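# Slide the tape roll onto the rod

## Task

Get the roll of tape threaded onto the rod so that it stays there on its own, without the robot holding it in place. Anything the robot is touching at the end must not drop by more than about a fingernail's width once released. No motor of either hand may still show moving in hand_stopped_by at the end. Nothing may be pushed or knocked off the table.

## Robot and tools

Robot: a humanoid upper body on a stand past the table's -x edge (x = 0.18 m), facing about +x, with two arms. left_arm carries a five-finger left hand and sits on the +y side; right_arm carries a right hand on the -y side. Shoulders are roughly 0.28 m above the pelvis, 0.06 m forward, 0.10 m to each side; a hand point can reach at most 0.62 m from its shoulder. The body may be slightly turned or tilted, and reported positions can be off, more so at long reach. Loose objects may occasionally get a small push.

Frames: results give each hand point's position (m) and quaternion wxyz in a scene frame: table top z = 0, +z up, +x away from the robot. The hand point sits 0.05 m in front of the palm, where index pad and thumb tip meet in a pinch. Its own axes: +z along straight fingers (fingers extend 0.06-0.07 m past it), +y out of the palm, +x across the palm away from the thumb on the right hand, toward the thumb on the left hand. A wrist bracket on the little-finger side sticks 0.03 m further along +y and 0.11 m across the palm; it can collide.

execute_actions(actions): a list of actions; each action is a table of up to 15 rows, one row per 1/30 s step; a short table repeats its last row to fill 15 steps. An empty list just returns state and images. Every row is one flat list of 28 numbers, each in [-1, 1], covering both arms even if one is idle: left_arm dx, dy, dz, rx, ry, rz, then left_gripper little, ring, middle, index, thumb_bend, thumb_turn, force_limit, speed; then the same 14 for the right side. dx..rz are an offset, not a pose: the target relative to the hand point's measured pose at the start of that action (for a call's first action, the last pose reported), expressed in the hand point's own axes; every row refers back to that same start. Scale: 1.0 = 0.6 m or 180 degrees; rx, ry, rz form one rotation vector. Each step the command is clipped to within 70 mm and 16 degrees of the measured pose, so large offsets take several actions; position wins over orientation if both cannot be met.

Hand numbers are absolute targets, not offsets: fingers +1 straight, -1 curled; thumb_bend +1 straight, -1 bent; thumb_turn +1 beside palm, -1 across in front of it. Pinch is about index -0.22, thumb_bend -0.75, thumb_turn -0.57. force_limit maps -1..+1 to about 0..10 N at the fingertip (0..15 N for the two thumb motors) and only stops closing motion. speed maps -1..+1 to near zero..full (full travel 0.6 s); close at -0.9 or slower for a gentle grip. To keep a hand unchanged, resend the last eight numbers used for it; if none were sent yet, send hand_measured, then hand_force_limit and hand_speed. A motor starts only when its target changes by 0.01 or more. Full-hand wrap with thumb pre-turned in front fits objects 0.035-0.08 m across.

move(target, speed, blocking): target is one 28-number row as above; its pose parts are offsets from the last reported pose, in hand axes, and the hand numbers are sent at the start. Both arms travel straight paths that finish together, lasting 0.5-10 s (cut off at 10 s). speed is metres per second, 0.002-0.5, default 0.25; rotation up to twice that in rad/s. Paths ignore obstacles and the other arm; faster contact hits harder, and aiming past a contact presses harder. blocking=false returns after 0.5 s while motion continues; then use wait or stop before sending new rows or moves.

wait(seconds): 0-10 s, arms keep their last command. stop(): brakes a running move. zoom_image(camera, region): camera is cam_high (896x504), cam_left_wrist or cam_right_wrist (616x616); region [x0, y0, x1, y1] in pixels, at most 504x504. show_instructions(): shows the reference pages. finished_scene(scene): integer number of the scene to end; irreversible, reports success.

Results: state line per arm with pose; Hand target lines show where each arm is being driven; hand_measured, hand_stopped_by (moving, target, force, stalled, fault), hand_load_n (positive pushes fingers open; near 0 means grip lost), hand_force_limit, hand_speed, each six values in motor order. A move adds a move: line with its ending (done, off_target, moving, held, fault) and limits (paced = pose clipped, held = steps blocked; after held the arm may surge). pose unreachable means the clearance check altered that arm's command.

Avoid: arms colliding or pressing on each other (any part, including fingers and brackets); hard hits, drops, slips; torque at a joint reaching its limit (23.7 N m, wrist pitch and yaw 4.75 N m, held weight included), which freezes that arm 10 s; long heavy holds that heat motors (MOTOR HOT at 90 °C, arm drops at 120 °C). Joints turn at most 2.4 rad/s. The robot keeps running on its last command while you think. Before ending, release the roll so it rests on the rod by itself, make sure nothing touched will sag, and confirm no hand motor reads moving.

Each tool is called as name([rows], argument=value, ...), one row to a line, values as JSON.

## Session

show_instructions()

execute_actions(actions=[])

Reference images for this scene: FIVE-FINGER LEFT HAND page 1, FIVE-FINGER HAND page 1.

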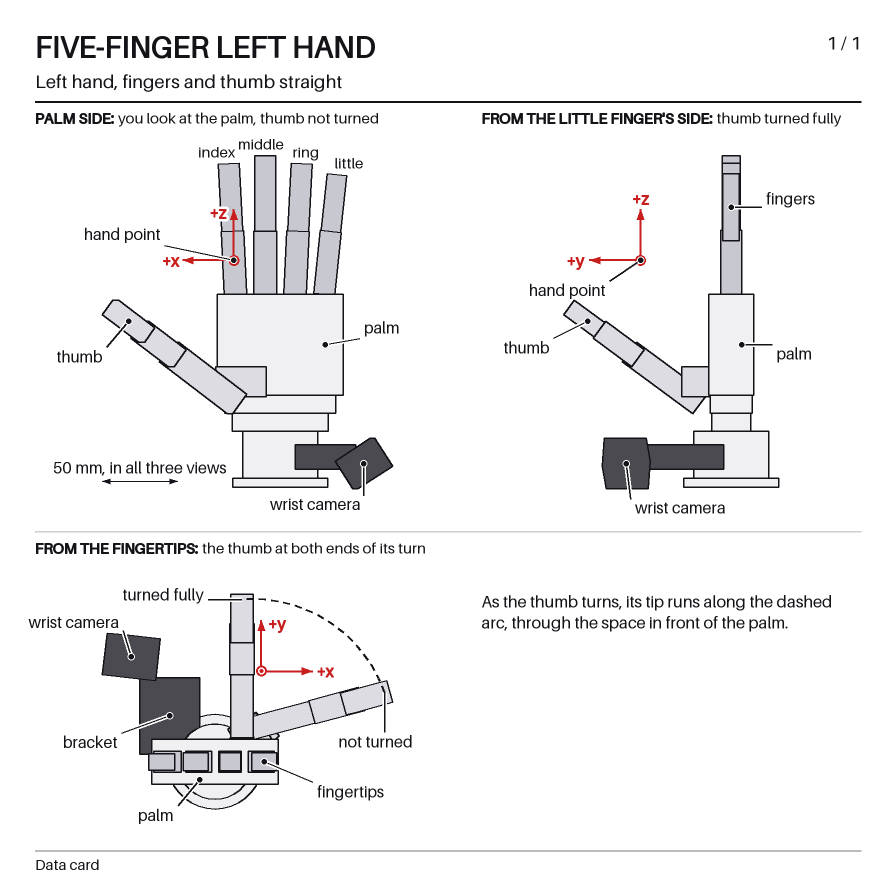

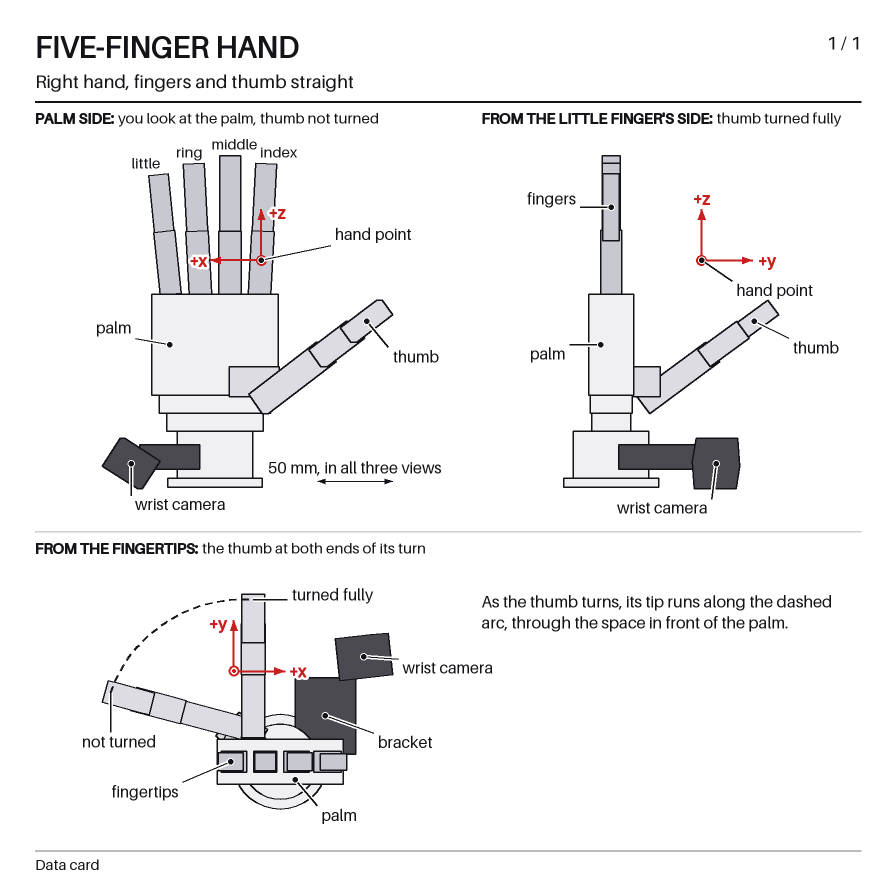

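Scene clock: 0.00 s.
left_arm: end_effector_position=(+0.1139, +0.1600, +0.5019) hand_measured=(+1.000, +1.000, +1.000, +1.000, +1.000, +1.000) hand_load_n=(+0.0, +0.0, +0.0, +0.0, +0.0, +0.0) hand_stopped_by=(target, target, target, target, target, target) hand_force_limit=0.00 hand_speed=-0.80 end_effector_quat_wxyz=(+0.022, +0.019, -0.134, +0.991) | right_arm: end_effector_position=(+0.1914, -0.0654, +0.4545) hand_measured=(+1.000, +1.000, +1.000, +1.000, +1.000, +1.000) hand_load_n=(+0.0, +0.0, +0.0, +0.0, +0.0, +0.0) hand_stopped_by=(target, target, target, target, target, target) hand_force_limit=0.00 hand_speed=-0.80 end_effector_quat_wxyz=(+0.959, -0.247, +0.127, +0.052)
Joint positions: left_arm=[-0.188  0.555  0.208 -0.511 -0.674 -0.992 -0.334] | right_arm=[ 0.055 -0.464 -0.302 -0.474  0.435 -0.978  0.362]
Joint velocities: left_arm=[-0.015 -0.009  0.006  0.006  0.     0.     0.   ] | right_arm=[-0.017  0.     0.    -0.005  0.009  0.     0.   ]
Hand target (left_arm): +0.114, +0.160, +0.502; +0.022, +0.019, -0.134, +0.991
Hand target (right_arm): +0.191, -0.065, +0.455; +0.959, -0.247, +0.127, +0.052

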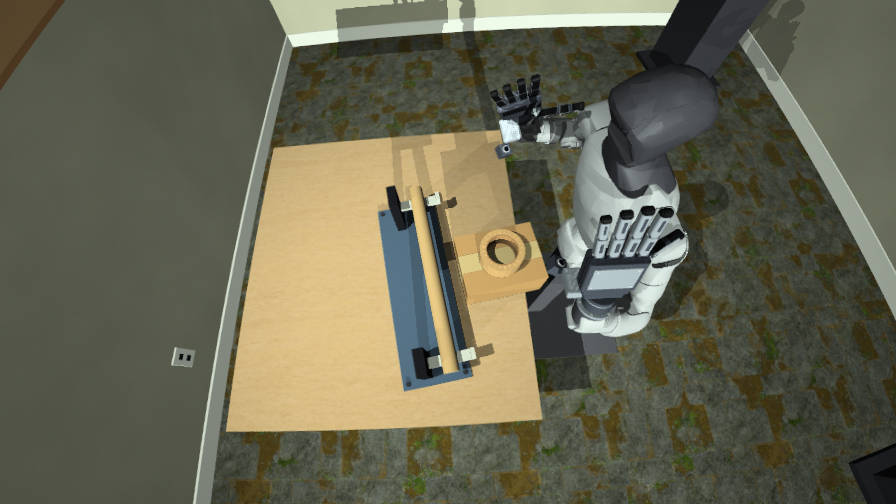

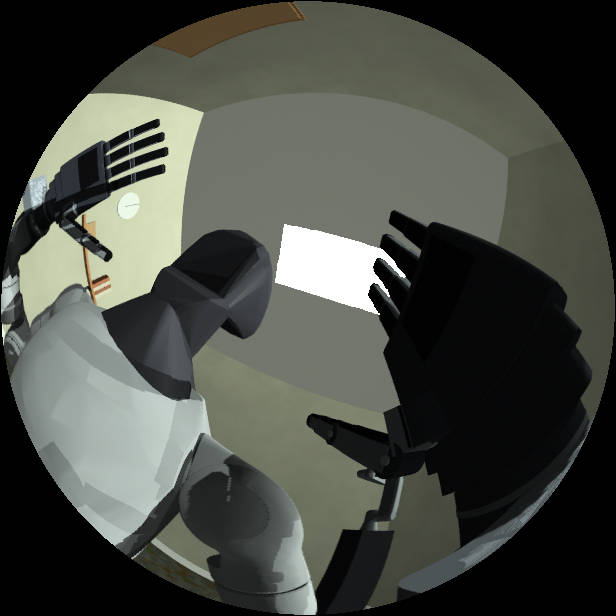

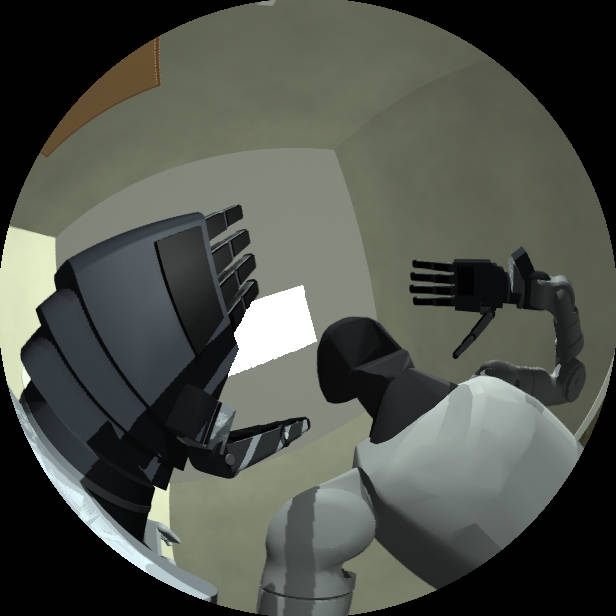

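move(target=[-0.333,0.137,-0.293,-0.494,-0.225,0.132,1,1,1,1,1,-1,0.5,0.3,0.375,-0.113,-0.288,-0.36,0.524,-0.173,1,1,1,1,1,-1,1,0.3], speed=0.3)

Scene clock: 26.07 s.
left_arm: end_effector_position=(+0.3079, +0.1139, +0.3112) hand_measured=(+1.000, +1.000, +1.000, +1.000, +1.000, -1.000) hand_load_n=(+0.0, +0.0, +0.0, +0.0, +0.0, +0.0) hand_stopped_by=(target, target, target, target, target, target) hand_force_limit=0.50 hand_speed=0.30 end_effector_quat_wxyz=(+0.210, -0.273, +0.759, -0.553) | right_arm: end_effector_position=(+0.3759, -0.1840, +0.2673) hand_measured=(+1.000, +1.000, +1.000, +1.000, +1.000, -1.000) hand_load_n=(+0.0, +0.0, +0.0, +0.0, +0.0, +0.0) hand_stopped_by=(target, target, target, target, target, target) hand_force_limit=1.00 hand_speed=0.30 end_effector_quat_wxyz=(+0.292, -0.664, +0.636, -0.261)
Joint positions: left_arm=[-0.809  1.166 -0.154 -0.217  0.001 -0.443 -0.874] | right_arm=[-0.363 -1.568 -0.067 -0.344  0.008  0.552  0.986]
Joint velocities: left_arm=[-0.002  0.003 -0.006  0.    -0.006  0.     0.   ] | right_arm=[ 0.005  0.018  0.028 -0.005 -0.006  0.002  0.005]
Hand target (left_arm): +0.308, +0.114, +0.311; +0.211, -0.273, +0.760, -0.550
Hand target (right_arm): +0.376, -0.186, +0.267; -0.290, +0.663, -0.638, +0.264
Off the commanded pose (left_arm): 0.012 m, 3 deg.
Off the commanded pose (right_arm): 0.021 m, 5 deg.
joint sent to its limit (right arm) — the command would take joint 2 (shoulder roll) past its lower limit, so that joint was sent only as far as its limit.
move: off_target (left_arm, right_arm)

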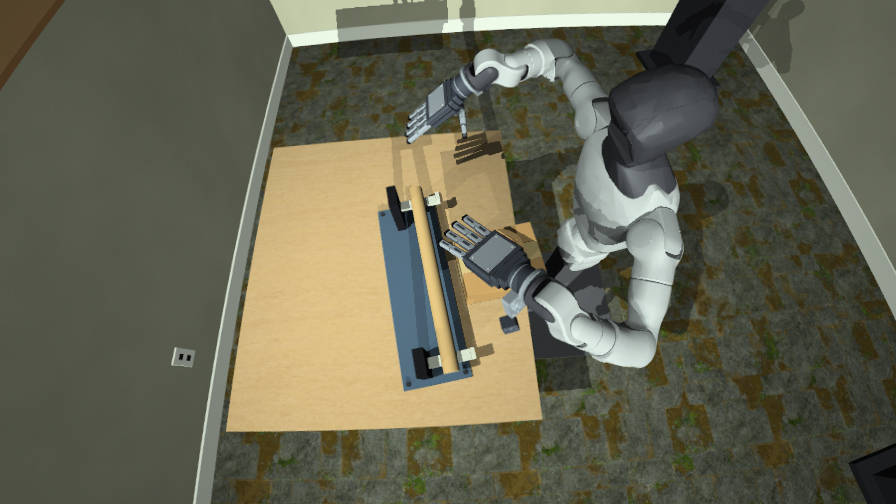

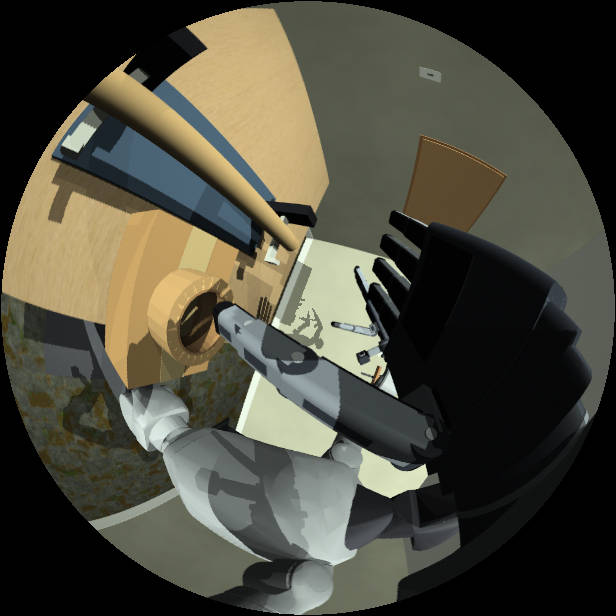

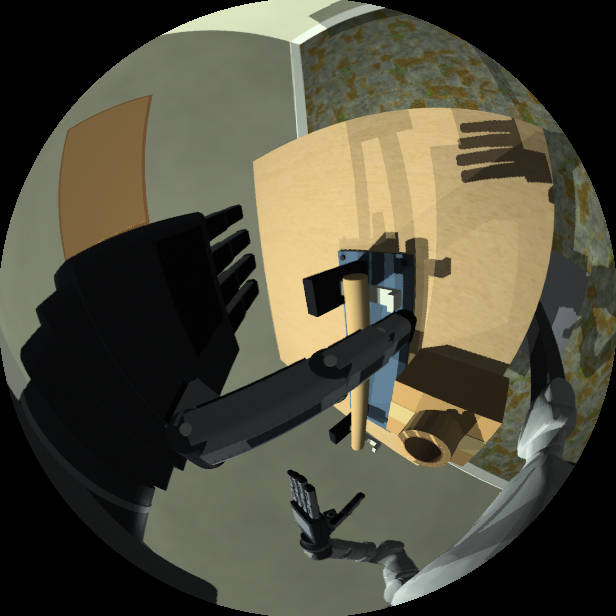

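execute_actions(actions=[])

Scene clock: 46.00 s.
left_arm: end_effector_position=(+0.3079, +0.1139, +0.3112) hand_measured=(+1.000, +1.000, +1.000, +1.000, +1.000, -1.000) hand_load_n=(+0.0, +0.0, +0.0, +0.0, +0.0, +0.0) hand_stopped_by=(target, target, target, target, target, target) hand_force_limit=0.50 hand_speed=0.30 end_effector_quat_wxyz=(+0.210, -0.273, +0.759, -0.553) | right_arm: end_effector_position=(+0.3759, -0.1840, +0.2673) hand_measured=(+1.000, +1.000, +1.000, +1.000, +1.000, -1.000) hand_load_n=(+0.0, +0.0, +0.0, +0.0, +0.0, +0.0) hand_stopped_by=(target, target, target, target, target, target) hand_force_limit=1.00 hand_speed=0.30 end_effector_quat_wxyz=(+0.292, -0.664, +0.636, -0.261)
Joint positions: left_arm=[-0.809  1.166 -0.154 -0.217  0.001 -0.443 -0.874] | right_arm=[-0.364 -1.568 -0.067 -0.344  0.008  0.552  0.987]
Joint velocities: left_arm=[-0.014  0.006  0.    -0.003 -0.005  0.     0.   ] | right_arm=[ 0.    -0.002 -0.003 -0.017 -0.005  0.     0.   ]
Hand target (left_arm): +0.308, +0.114, +0.311; +0.211, -0.273, +0.760, -0.550
Hand target (right_arm): +0.376, -0.186, +0.267; -0.290, +0.663, -0.638, +0.264
Off the commanded pose (left_arm): 0.012 m, 3 deg.
Off the commanded pose (right_arm): 0.021 m, 5 deg.

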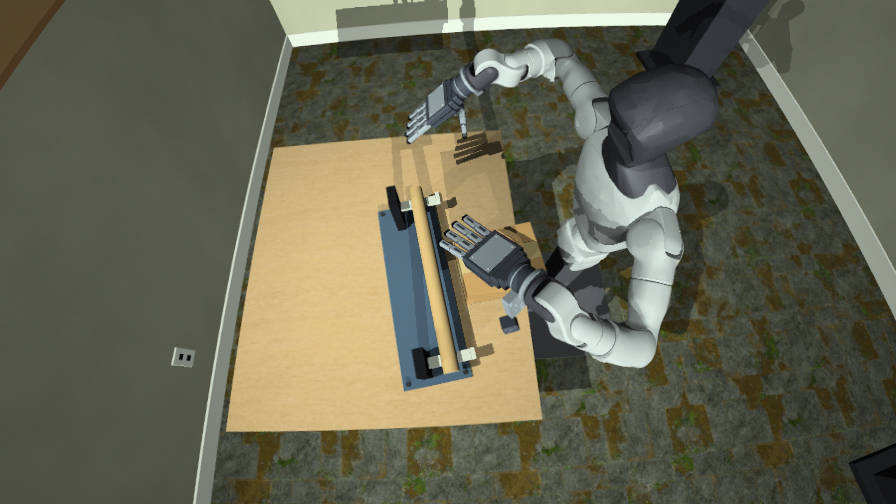

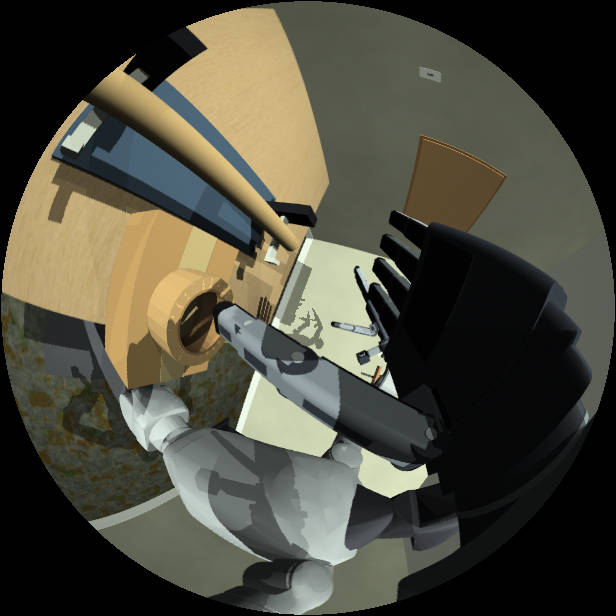

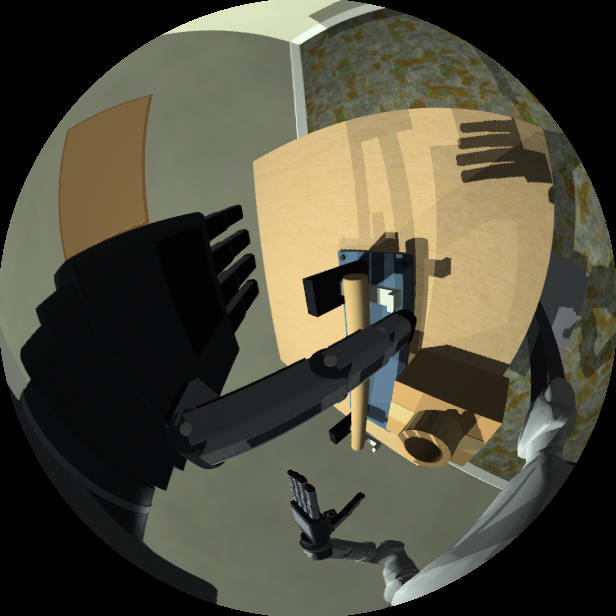

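move(target=[0.13,0.08,0.167,0,0,0,1,1,1,1,1,-1,0.5,0.3,0,0,0,0,0,0,1,1,1,1,1,-1,1,0.3], speed=0.07)

zoom_image(camera="cam_high", region=[380,130,630,380])

Scene clock: 53.27 s.
left_arm: end_effector_position=(+0.3005, +0.0096, +0.2273) hand_measured=(+1.000, +1.000, +1.000, +1.000, +1.000, -1.000) hand_load_n=(+0.0, +0.0, +0.0, +0.0, +0.0, +0.0) hand_stopped_by=(target, target, target, target, target, target) hand_force_limit=0.50 hand_speed=0.30 end_effector_quat_wxyz=(+0.208, -0.281, +0.759, -0.550) | right_arm: end_effector_position=(+0.3759, -0.1840, +0.2673) hand_measured=(+1.000, +1.000, +1.000, +1.000, +1.000, -1.000) hand_load_n=(+0.0, +0.0, +0.0, +0.0, +0.0, +0.0) hand_stopped_by=(target, target, target, target, target, target) hand_force_limit=1.00 hand_speed=0.30 end_effector_quat_wxyz=(+0.292, -0.664, +0.636, -0.261)
Joint positions: left_arm=[-0.723  0.777 -0.552 -0.56   0.573  0.033 -0.739] | right_arm=[-0.364 -1.568 -0.067 -0.344  0.008  0.552  0.987]
Joint velocities: left_arm=[ 0.     0.005 -0.005 -0.003  0.018  0.     0.   ] | right_arm=[-0.003  0.002 -0.003 -0.008 -0.012  0.     0.   ]
Hand target (left_arm): +0.301, +0.009, +0.227; +0.209, -0.281, +0.758, -0.551
Hand target (right_arm): +0.376, -0.184, +0.267; -0.292, +0.664, -0.636, +0.261
Off the commanded pose (left_arm): 0.010 m, 1 deg.
Off the commanded pose (right_arm): 0.000 m, 0 deg.
move: off_target (left_arm)

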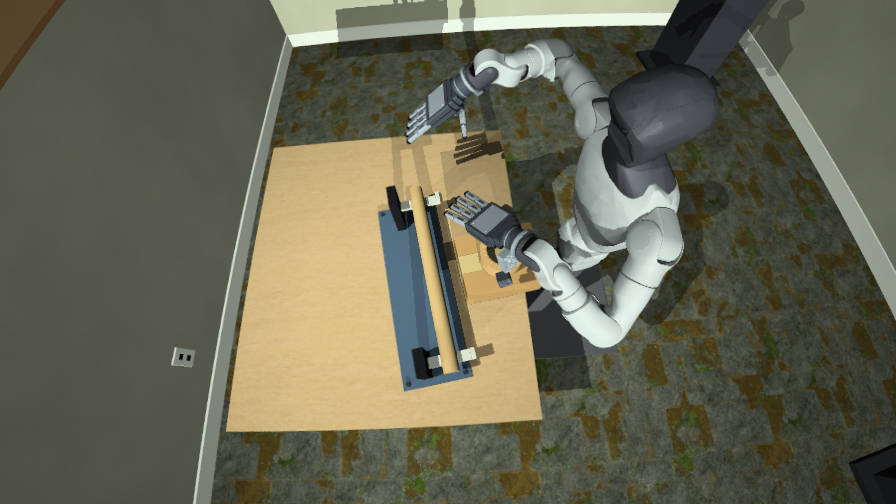

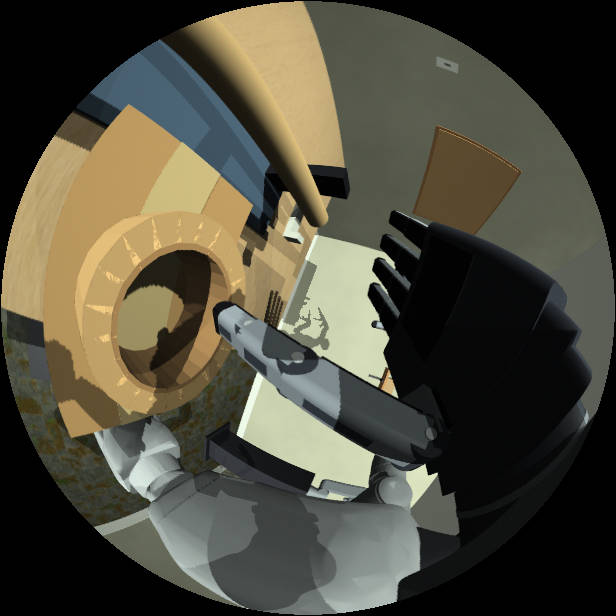

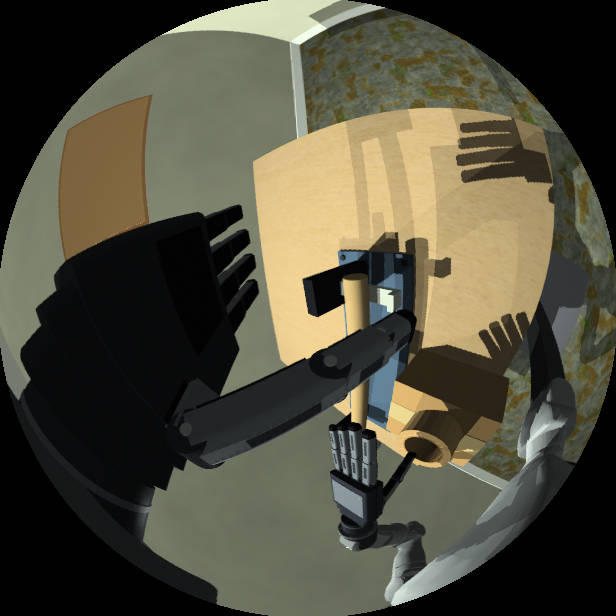

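Region (380, 130, 630, 380) of cam_high's 896x504 image, scaled by 2.016, with more detail than that image has.

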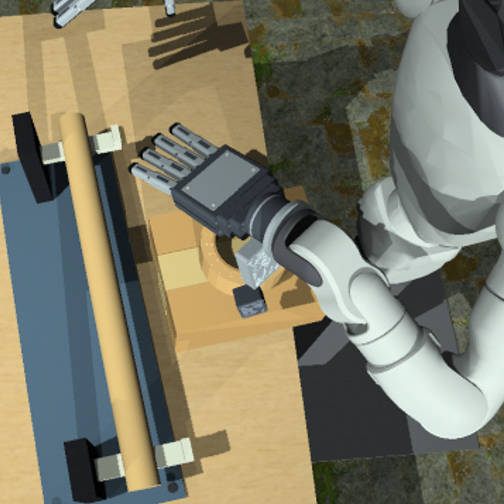

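move(target=[0,0.04,0.015,0,0,0,1,1,1,1,1,-1,0.5,0.3,0,0,0,0,0,0,1,1,1,1,1,-1,1,0.3], speed=0.03)

Scene clock: 57.63 s.
left_arm: end_effector_position=(+0.3019, +0.0104, +0.2029) hand_measured=(+1.000, +1.000, +1.000, +1.000, +1.000, -1.000) hand_load_n=(+0.0, +0.0, +0.0, +0.0, +0.0, +0.0) hand_stopped_by=(target, target, target, target, target, target) hand_force_limit=0.50 hand_speed=0.30 end_effector_quat_wxyz=(+0.209, -0.282, +0.758, -0.550) | right_arm: end_effector_position=(+0.3759, -0.1840, +0.2673) hand_measured=(+1.000, +1.000, +1.000, +1.000, +1.000, -1.000) hand_load_n=(+0.0, +0.0, +0.0, +0.0, +0.0, +0.0) hand_stopped_by=(target, target, target, target, target, target) hand_force_limit=1.00 hand_speed=0.30 end_effector_quat_wxyz=(+0.292, -0.664, +0.636, -0.261)
Joint positions: left_arm=[-0.662  0.777 -0.6   -0.499  0.637 -0.022 -0.636] | right_arm=[-0.364 -1.568 -0.067 -0.344  0.008  0.552  0.987]
Joint velocities: left_arm=[ 0.011 -0.005 -0.002  0.    -0.005  0.     0.004] | right_arm=[-0.011  0.    -0.008 -0.014  0.006  0.     0.   ]
Hand target (left_arm): +0.302, +0.011, +0.202; +0.210, -0.281, +0.758, -0.549
Hand target (right_arm): +0.376, -0.184, +0.267; -0.292, +0.664, -0.636, +0.261
Off the commanded pose (left_arm): 0.002 m, 0 deg.
Off the commanded pose (right_arm): 0.000 m, 0 deg.
move: done

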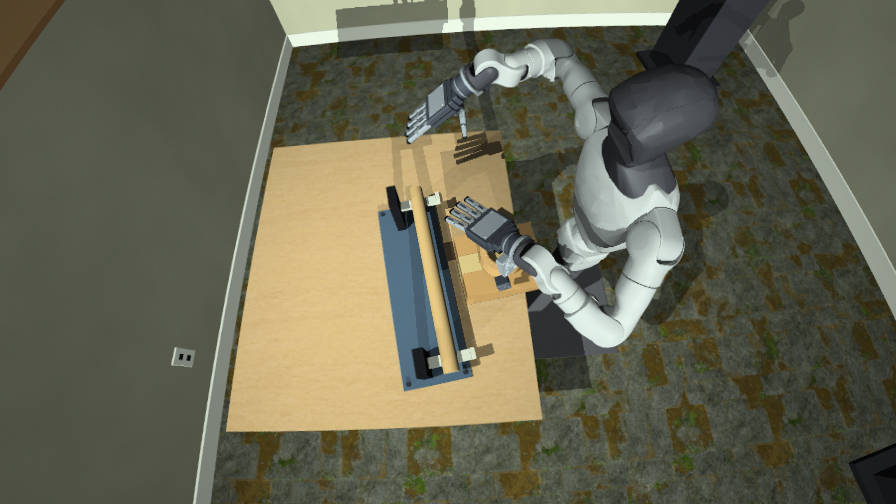

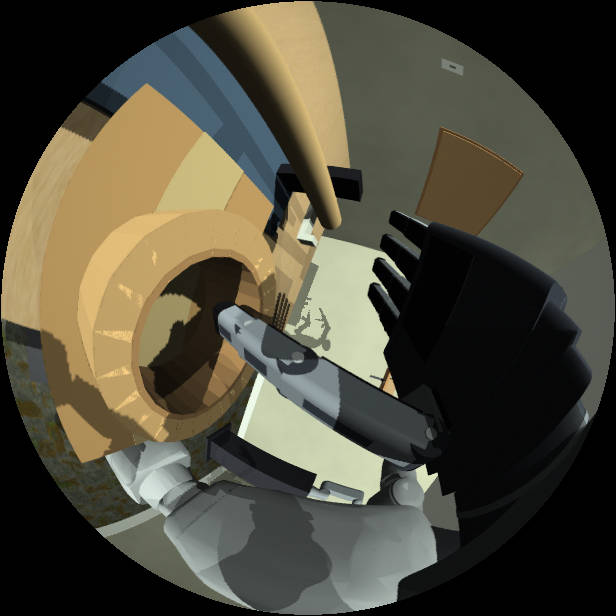

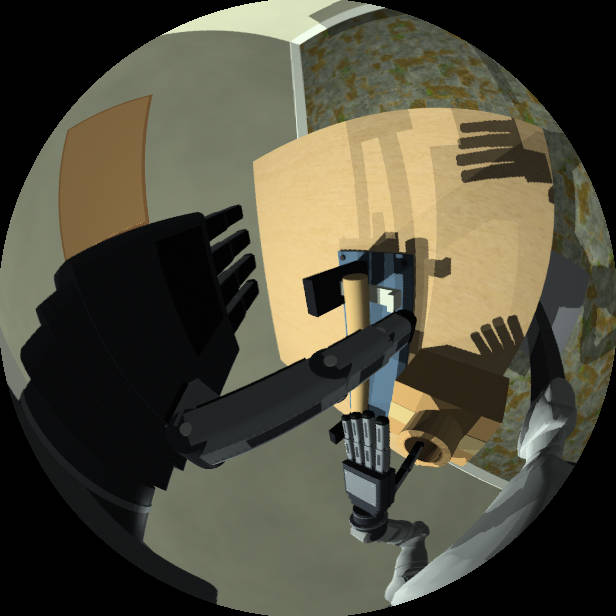

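move(target=[0,0.05,0.03,0,0,0,1,1,1,1,1,-1,0.5,0.3,0,0,0,0,0,0,1,1,1,1,1,-1,1,0.3], speed=0.03)

move(target=[0,0,0,0,0,0,-0.8,-0.8,-0.8,-0.8,-0.3,-1,0.8,-0.3,0,0,0,0,0,0,1,1,1,1,1,-1,1,0.3])

Scene clock: 63.53 s.
left_arm: end_effector_position=(+0.3081, +0.0070, +0.1696) hand_measured=(+1.000, +1.000, +1.000, +1.000, +1.000, -1.000) hand_load_n=(+0.0, +0.0, +0.0, +0.0, +0.0, +0.0) hand_stopped_by=(target, target, target, target, target, target) hand_force_limit=0.50 hand_speed=0.30 end_effector_quat_wxyz=(+0.211, -0.284, +0.757, -0.550) | right_arm: end_effector_position=(+0.3759, -0.1840, +0.2673) hand_measured=(+1.000, +1.000, +1.000, +1.000, +1.000, -1.000) hand_load_n=(+0.0, +0.0, +0.0, +0.0, +0.0, +0.0) hand_stopped_by=(target, target, target, target, target, target) hand_force_limit=1.00 hand_speed=0.30 end_effector_quat_wxyz=(+0.292, -0.664, +0.636, -0.261)
Joint positions: left_arm=[-0.63   0.745 -0.687 -0.371  0.727 -0.071 -0.494] | right_arm=[-0.364 -1.568 -0.067 -0.344  0.008  0.552  0.987]
Joint velocities: left_arm=[ 0.017  0.    -0.014  0.009 -0.005  0.     0.006] | right_arm=[ 0.011 -0.003 -0.017 -0.023  0.     0.     0.   ]
Hand target (left_arm): +0.308, +0.007, +0.169; +0.211, -0.283, +0.757, -0.549
Hand target (right_arm): +0.376, -0.184, +0.267; -0.292, +0.664, -0.636, +0.261
Off the commanded pose (left_arm): 0.003 m, 0 deg.
Off the commanded pose (right_arm): 0.000 m, 0 deg.
move: done

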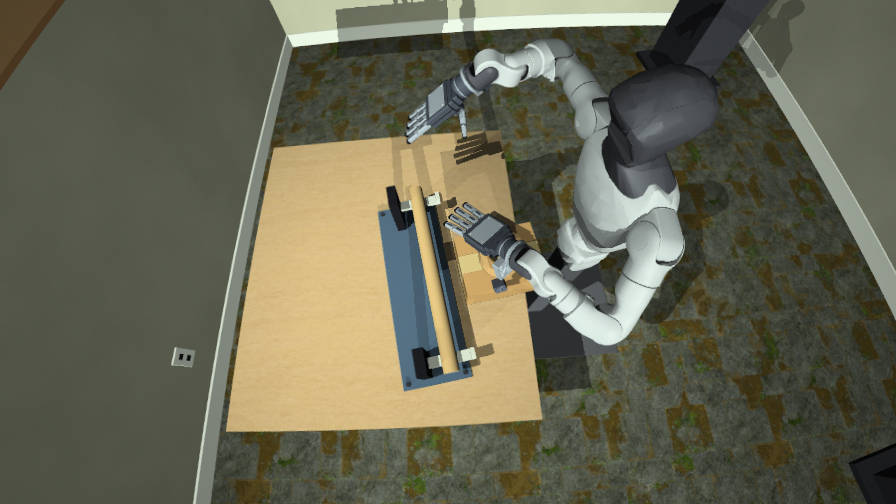

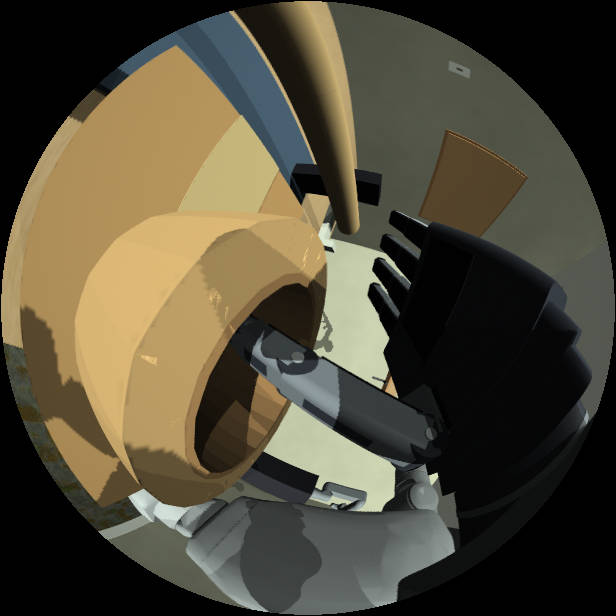

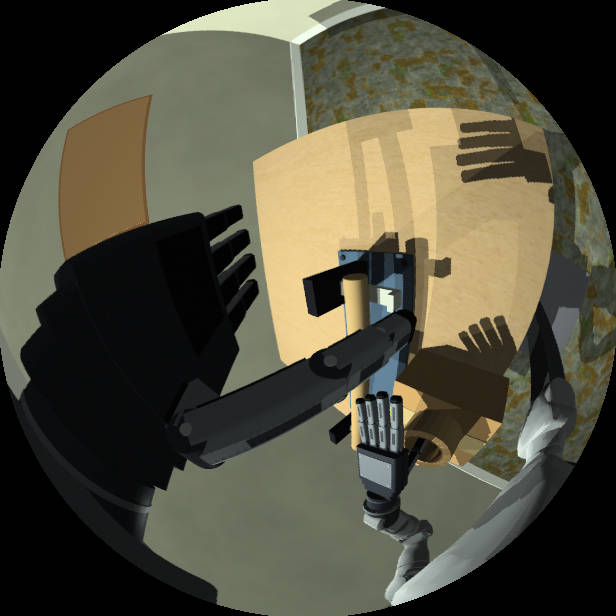

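Scene clock: 65.37 s.
left_arm: end_effector_position=(+0.3088, +0.0068, +0.1716) hand_measured=(-0.800, -0.376, -0.226, -0.274, +0.194, -1.000) hand_load_n=(+0.0, +7.0, +5.0, +8.5, +15.5, +0.5) hand_stopped_by=(target, force, force, force, force, target) hand_force_limit=0.80 hand_speed=-0.30 end_effector_quat_wxyz=(+0.213, -0.282, +0.756, -0.551) | right_arm: end_effector_position=(+0.3759, -0.1840, +0.2673) hand_measured=(+1.000, +1.000, +1.000, +1.000, +1.000, -1.000) hand_load_n=(+0.0, +0.0, +0.0, +0.0, +0.0, +0.0) hand_stopped_by=(target, target, target, target, target, target) hand_force_limit=1.00 hand_speed=0.30 end_effector_quat_wxyz=(+0.292, -0.664, +0.636, -0.261)
Joint positions: left_arm=[-0.633  0.746 -0.684 -0.374  0.727 -0.072 -0.495] | right_arm=[-0.364 -1.568 -0.067 -0.344  0.008  0.552  0.987]
Joint velocities: left_arm=[-0.003  0.005  0.     0.002 -0.009  0.     0.   ] | right_arm=[ 0.002 -0.008  0.009  0.003  0.009  0.     0.   ]
Hand target (left_arm): +0.308, +0.007, +0.170; +0.211, -0.284, +0.757, -0.550
Hand target (right_arm): +0.376, -0.184, +0.267; -0.292, +0.664, -0.636, +0.261
Off the commanded pose (left_arm): 0.002 m, 0 deg.
Off the commanded pose (right_arm): 0.000 m, 0 deg.
move: done

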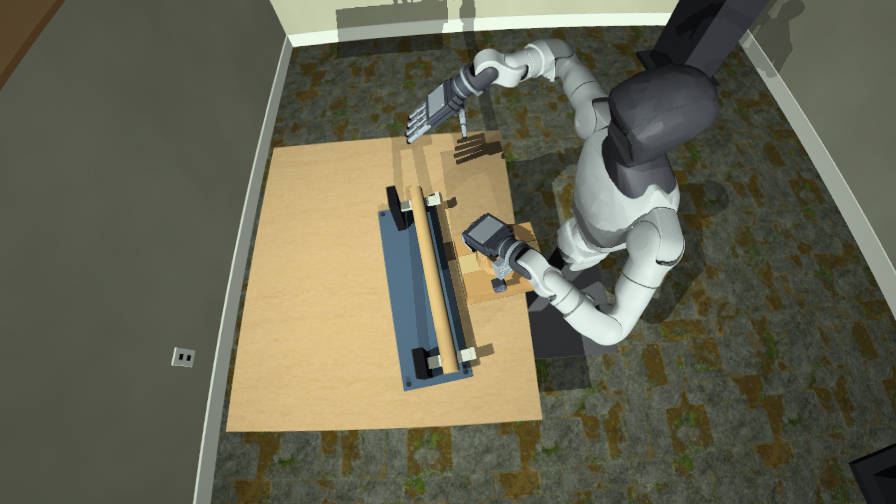

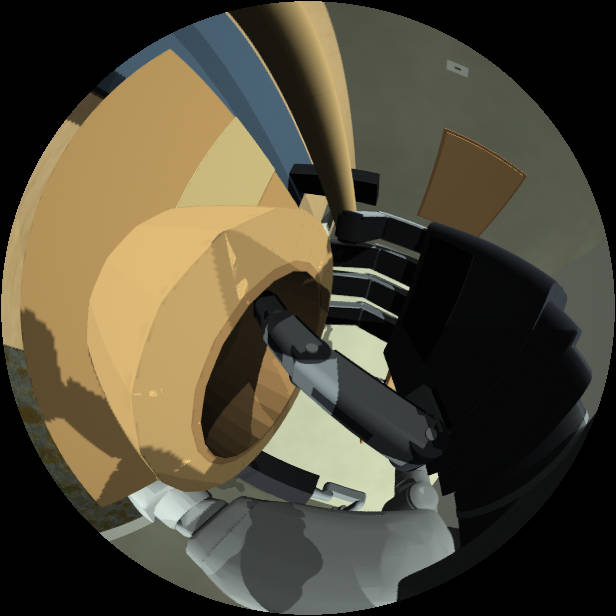

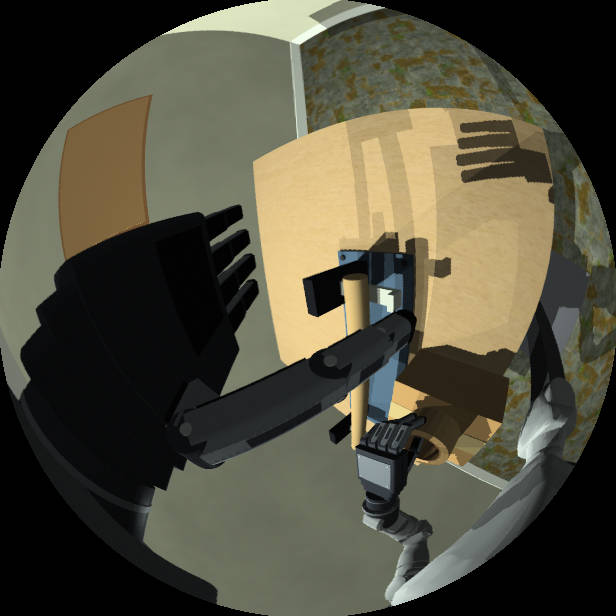

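move(target=[-0.04,-0.11,-0.05,0,0,0,-0.8,-0.8,-0.8,-0.8,-0.3,-1,0.8,-0.3,0,0,0,0,0,0,1,1,1,1,1,-1,1,0.3], speed=0.06)

move(target=[-0.19,0.03,-0.22,0.285,-0.141,-0.508,-0.8,-0.8,-0.8,-0.8,-0.3,-1,0.8,-0.3,0,0,0,0,0,0,1,1,1,1,1,-1,1,0.3], speed=0.15)

Scene clock: 79.47 s.
left_arm: end_effector_position=(+0.3203, +0.0230, +0.2451) hand_measured=(-0.800, -0.376, -0.226, -0.276, +0.194, -1.000) hand_load_n=(+0.0, +0.0, +4.5, +0.0, +10.5, +1.5) hand_stopped_by=(target, force, force, force, force, target) hand_force_limit=0.80 hand_speed=-0.30 end_effector_quat_wxyz=(+0.211, -0.278, +0.756, -0.554) | right_arm: end_effector_position=(+0.3759, -0.1840, +0.2673) hand_measured=(+1.000, +1.000, +1.000, +1.000, +1.000, -1.000) hand_load_n=(+0.0, +0.0, +0.0, +0.0, +0.0, +0.0) hand_stopped_by=(target, target, target, target, target, target) hand_force_limit=1.00 hand_speed=0.30 end_effector_quat_wxyz=(+0.292, -0.664, +0.636, -0.261)
Joint positions: left_arm=[-0.816  0.818 -0.504 -0.437  0.463 -0.058 -0.732] | right_arm=[-0.364 -1.568 -0.067 -0.344  0.008  0.552  0.987]
Joint velocities: left_arm=[-0.017 -0.008 -0.003 -0.005  0.012  0.    -0.005] | right_arm=[-0.014  0.    -0.011  0.     0.     0.     0.   ]
Hand target (left_arm): +0.320, +0.023, +0.245; +0.209, -0.280, +0.756, -0.553
Hand target (right_arm): +0.376, -0.184, +0.267; -0.292, +0.664, -0.636, +0.261
Off the commanded pose (left_arm): 0.006 m, 1 deg.
Off the commanded pose (right_arm): 0.000 m, 0 deg.
move: off_target (left_arm)

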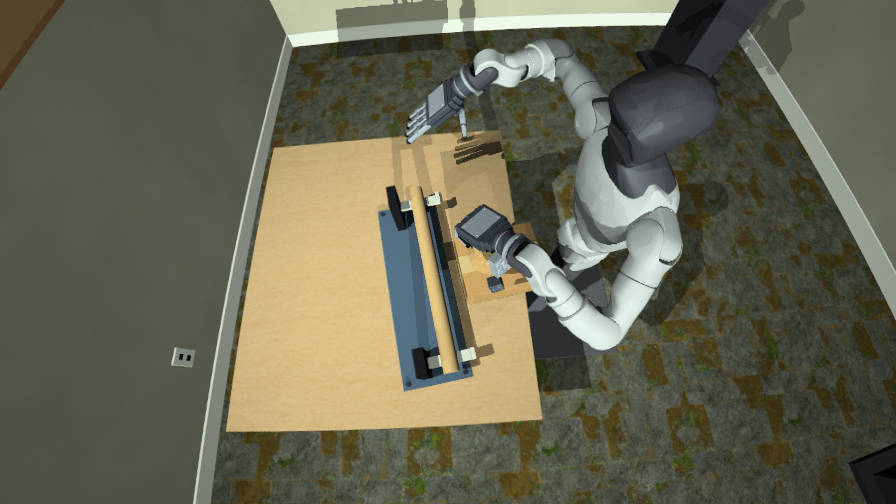

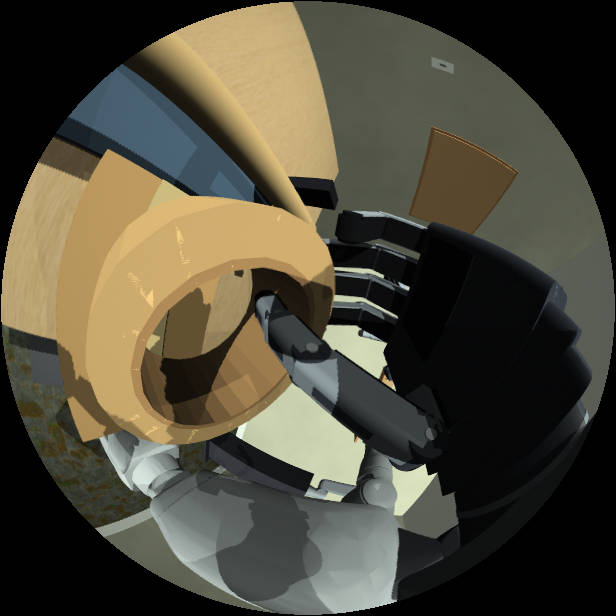

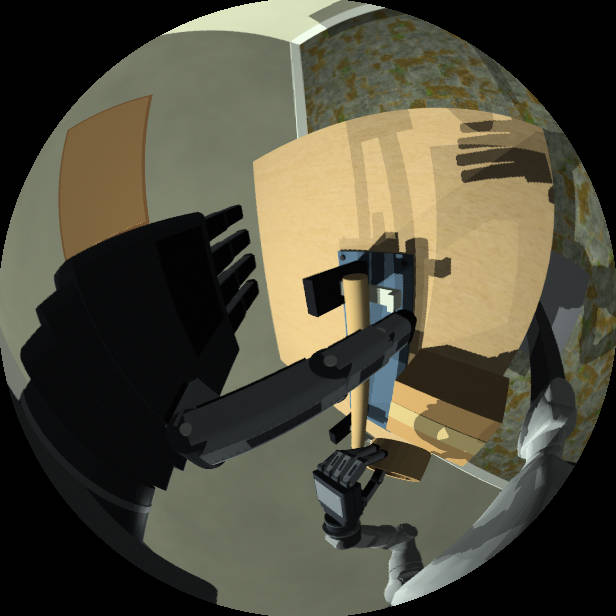

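Scene clock: 86.07 s.
left_arm: end_effector_position=(+0.3211, +0.2062, +0.2640) hand_measured=(-0.800, -0.376, -0.226, -0.276, +0.194, -1.000) hand_load_n=(+0.0, +2.0, +5.0, +0.0, +10.0, -1.0) hand_stopped_by=(target, force, force, force, force, target) hand_force_limit=0.80 hand_speed=-0.30 end_effector_quat_wxyz=(-0.020, +0.718, -0.019, +0.695) | right_arm: end_effector_position=(+0.3759, -0.1840, +0.2673) hand_measured=(+1.000, +1.000, +1.000, +1.000, +1.000, -1.000) hand_load_n=(+0.0, +0.0, +0.0, +0.0, +0.0, +0.0) hand_stopped_by=(target, target, target, target, target, target) hand_force_limit=1.00 hand_speed=0.30 end_effector_quat_wxyz=(+0.292, -0.664, +0.636, -0.261)
Joint positions: left_arm=[ 0.189  0.52   0.195 -0.539 -0.485  0.216 -0.107] | right_arm=[-0.364 -1.568 -0.067 -0.344  0.008  0.552  0.987]
Joint velocities: left_arm=[ 0.005  0.002  0.    -0.005 -0.009  0.003  0.   ] | right_arm=[ 0.     0.006 -0.014  0.017 -0.012  0.     0.   ]
Hand target (left_arm): +0.321, +0.207, +0.264; -0.019, +0.718, -0.016, +0.695
Hand target (right_arm): +0.376, -0.184, +0.267; -0.292, +0.664, -0.636, +0.261
Off the commanded pose (left_arm): 0.010 m, 4 deg.
Off the commanded pose (right_arm): 0.000 m, 0 deg.
move: off_target (left_arm)

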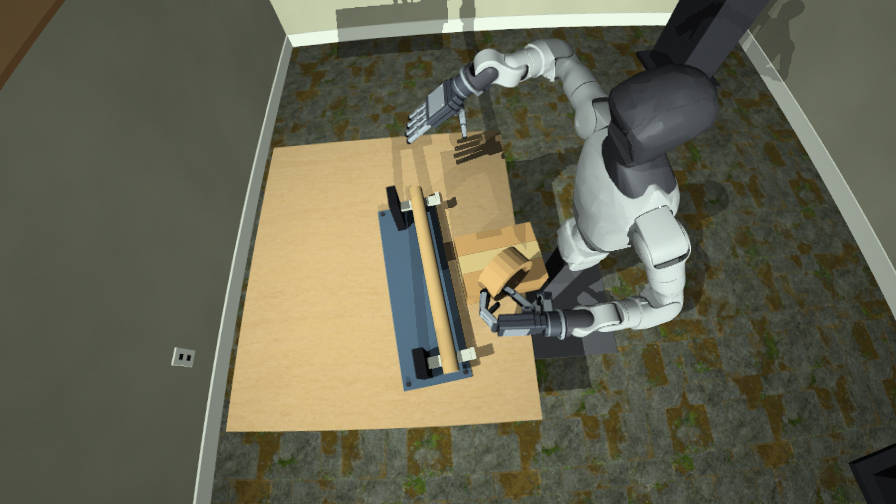

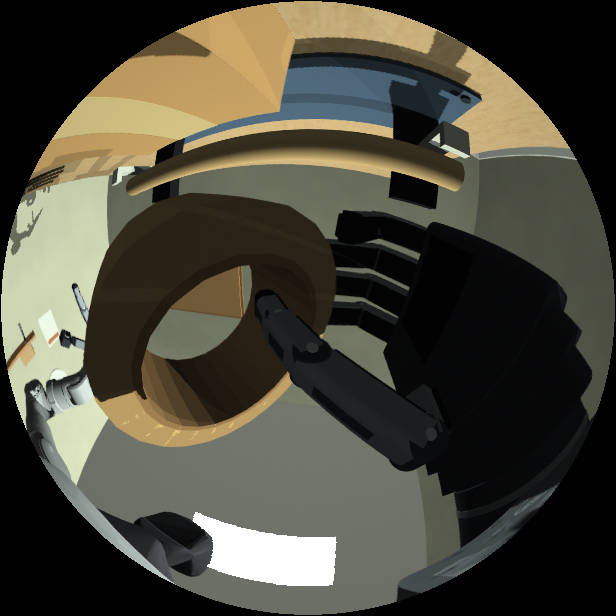

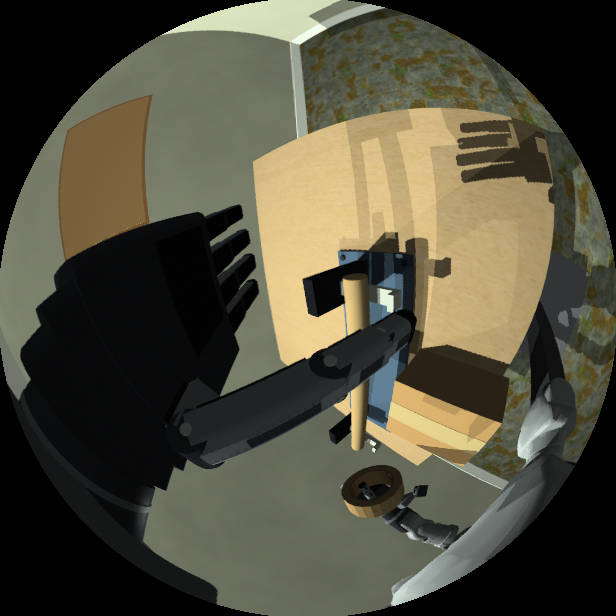

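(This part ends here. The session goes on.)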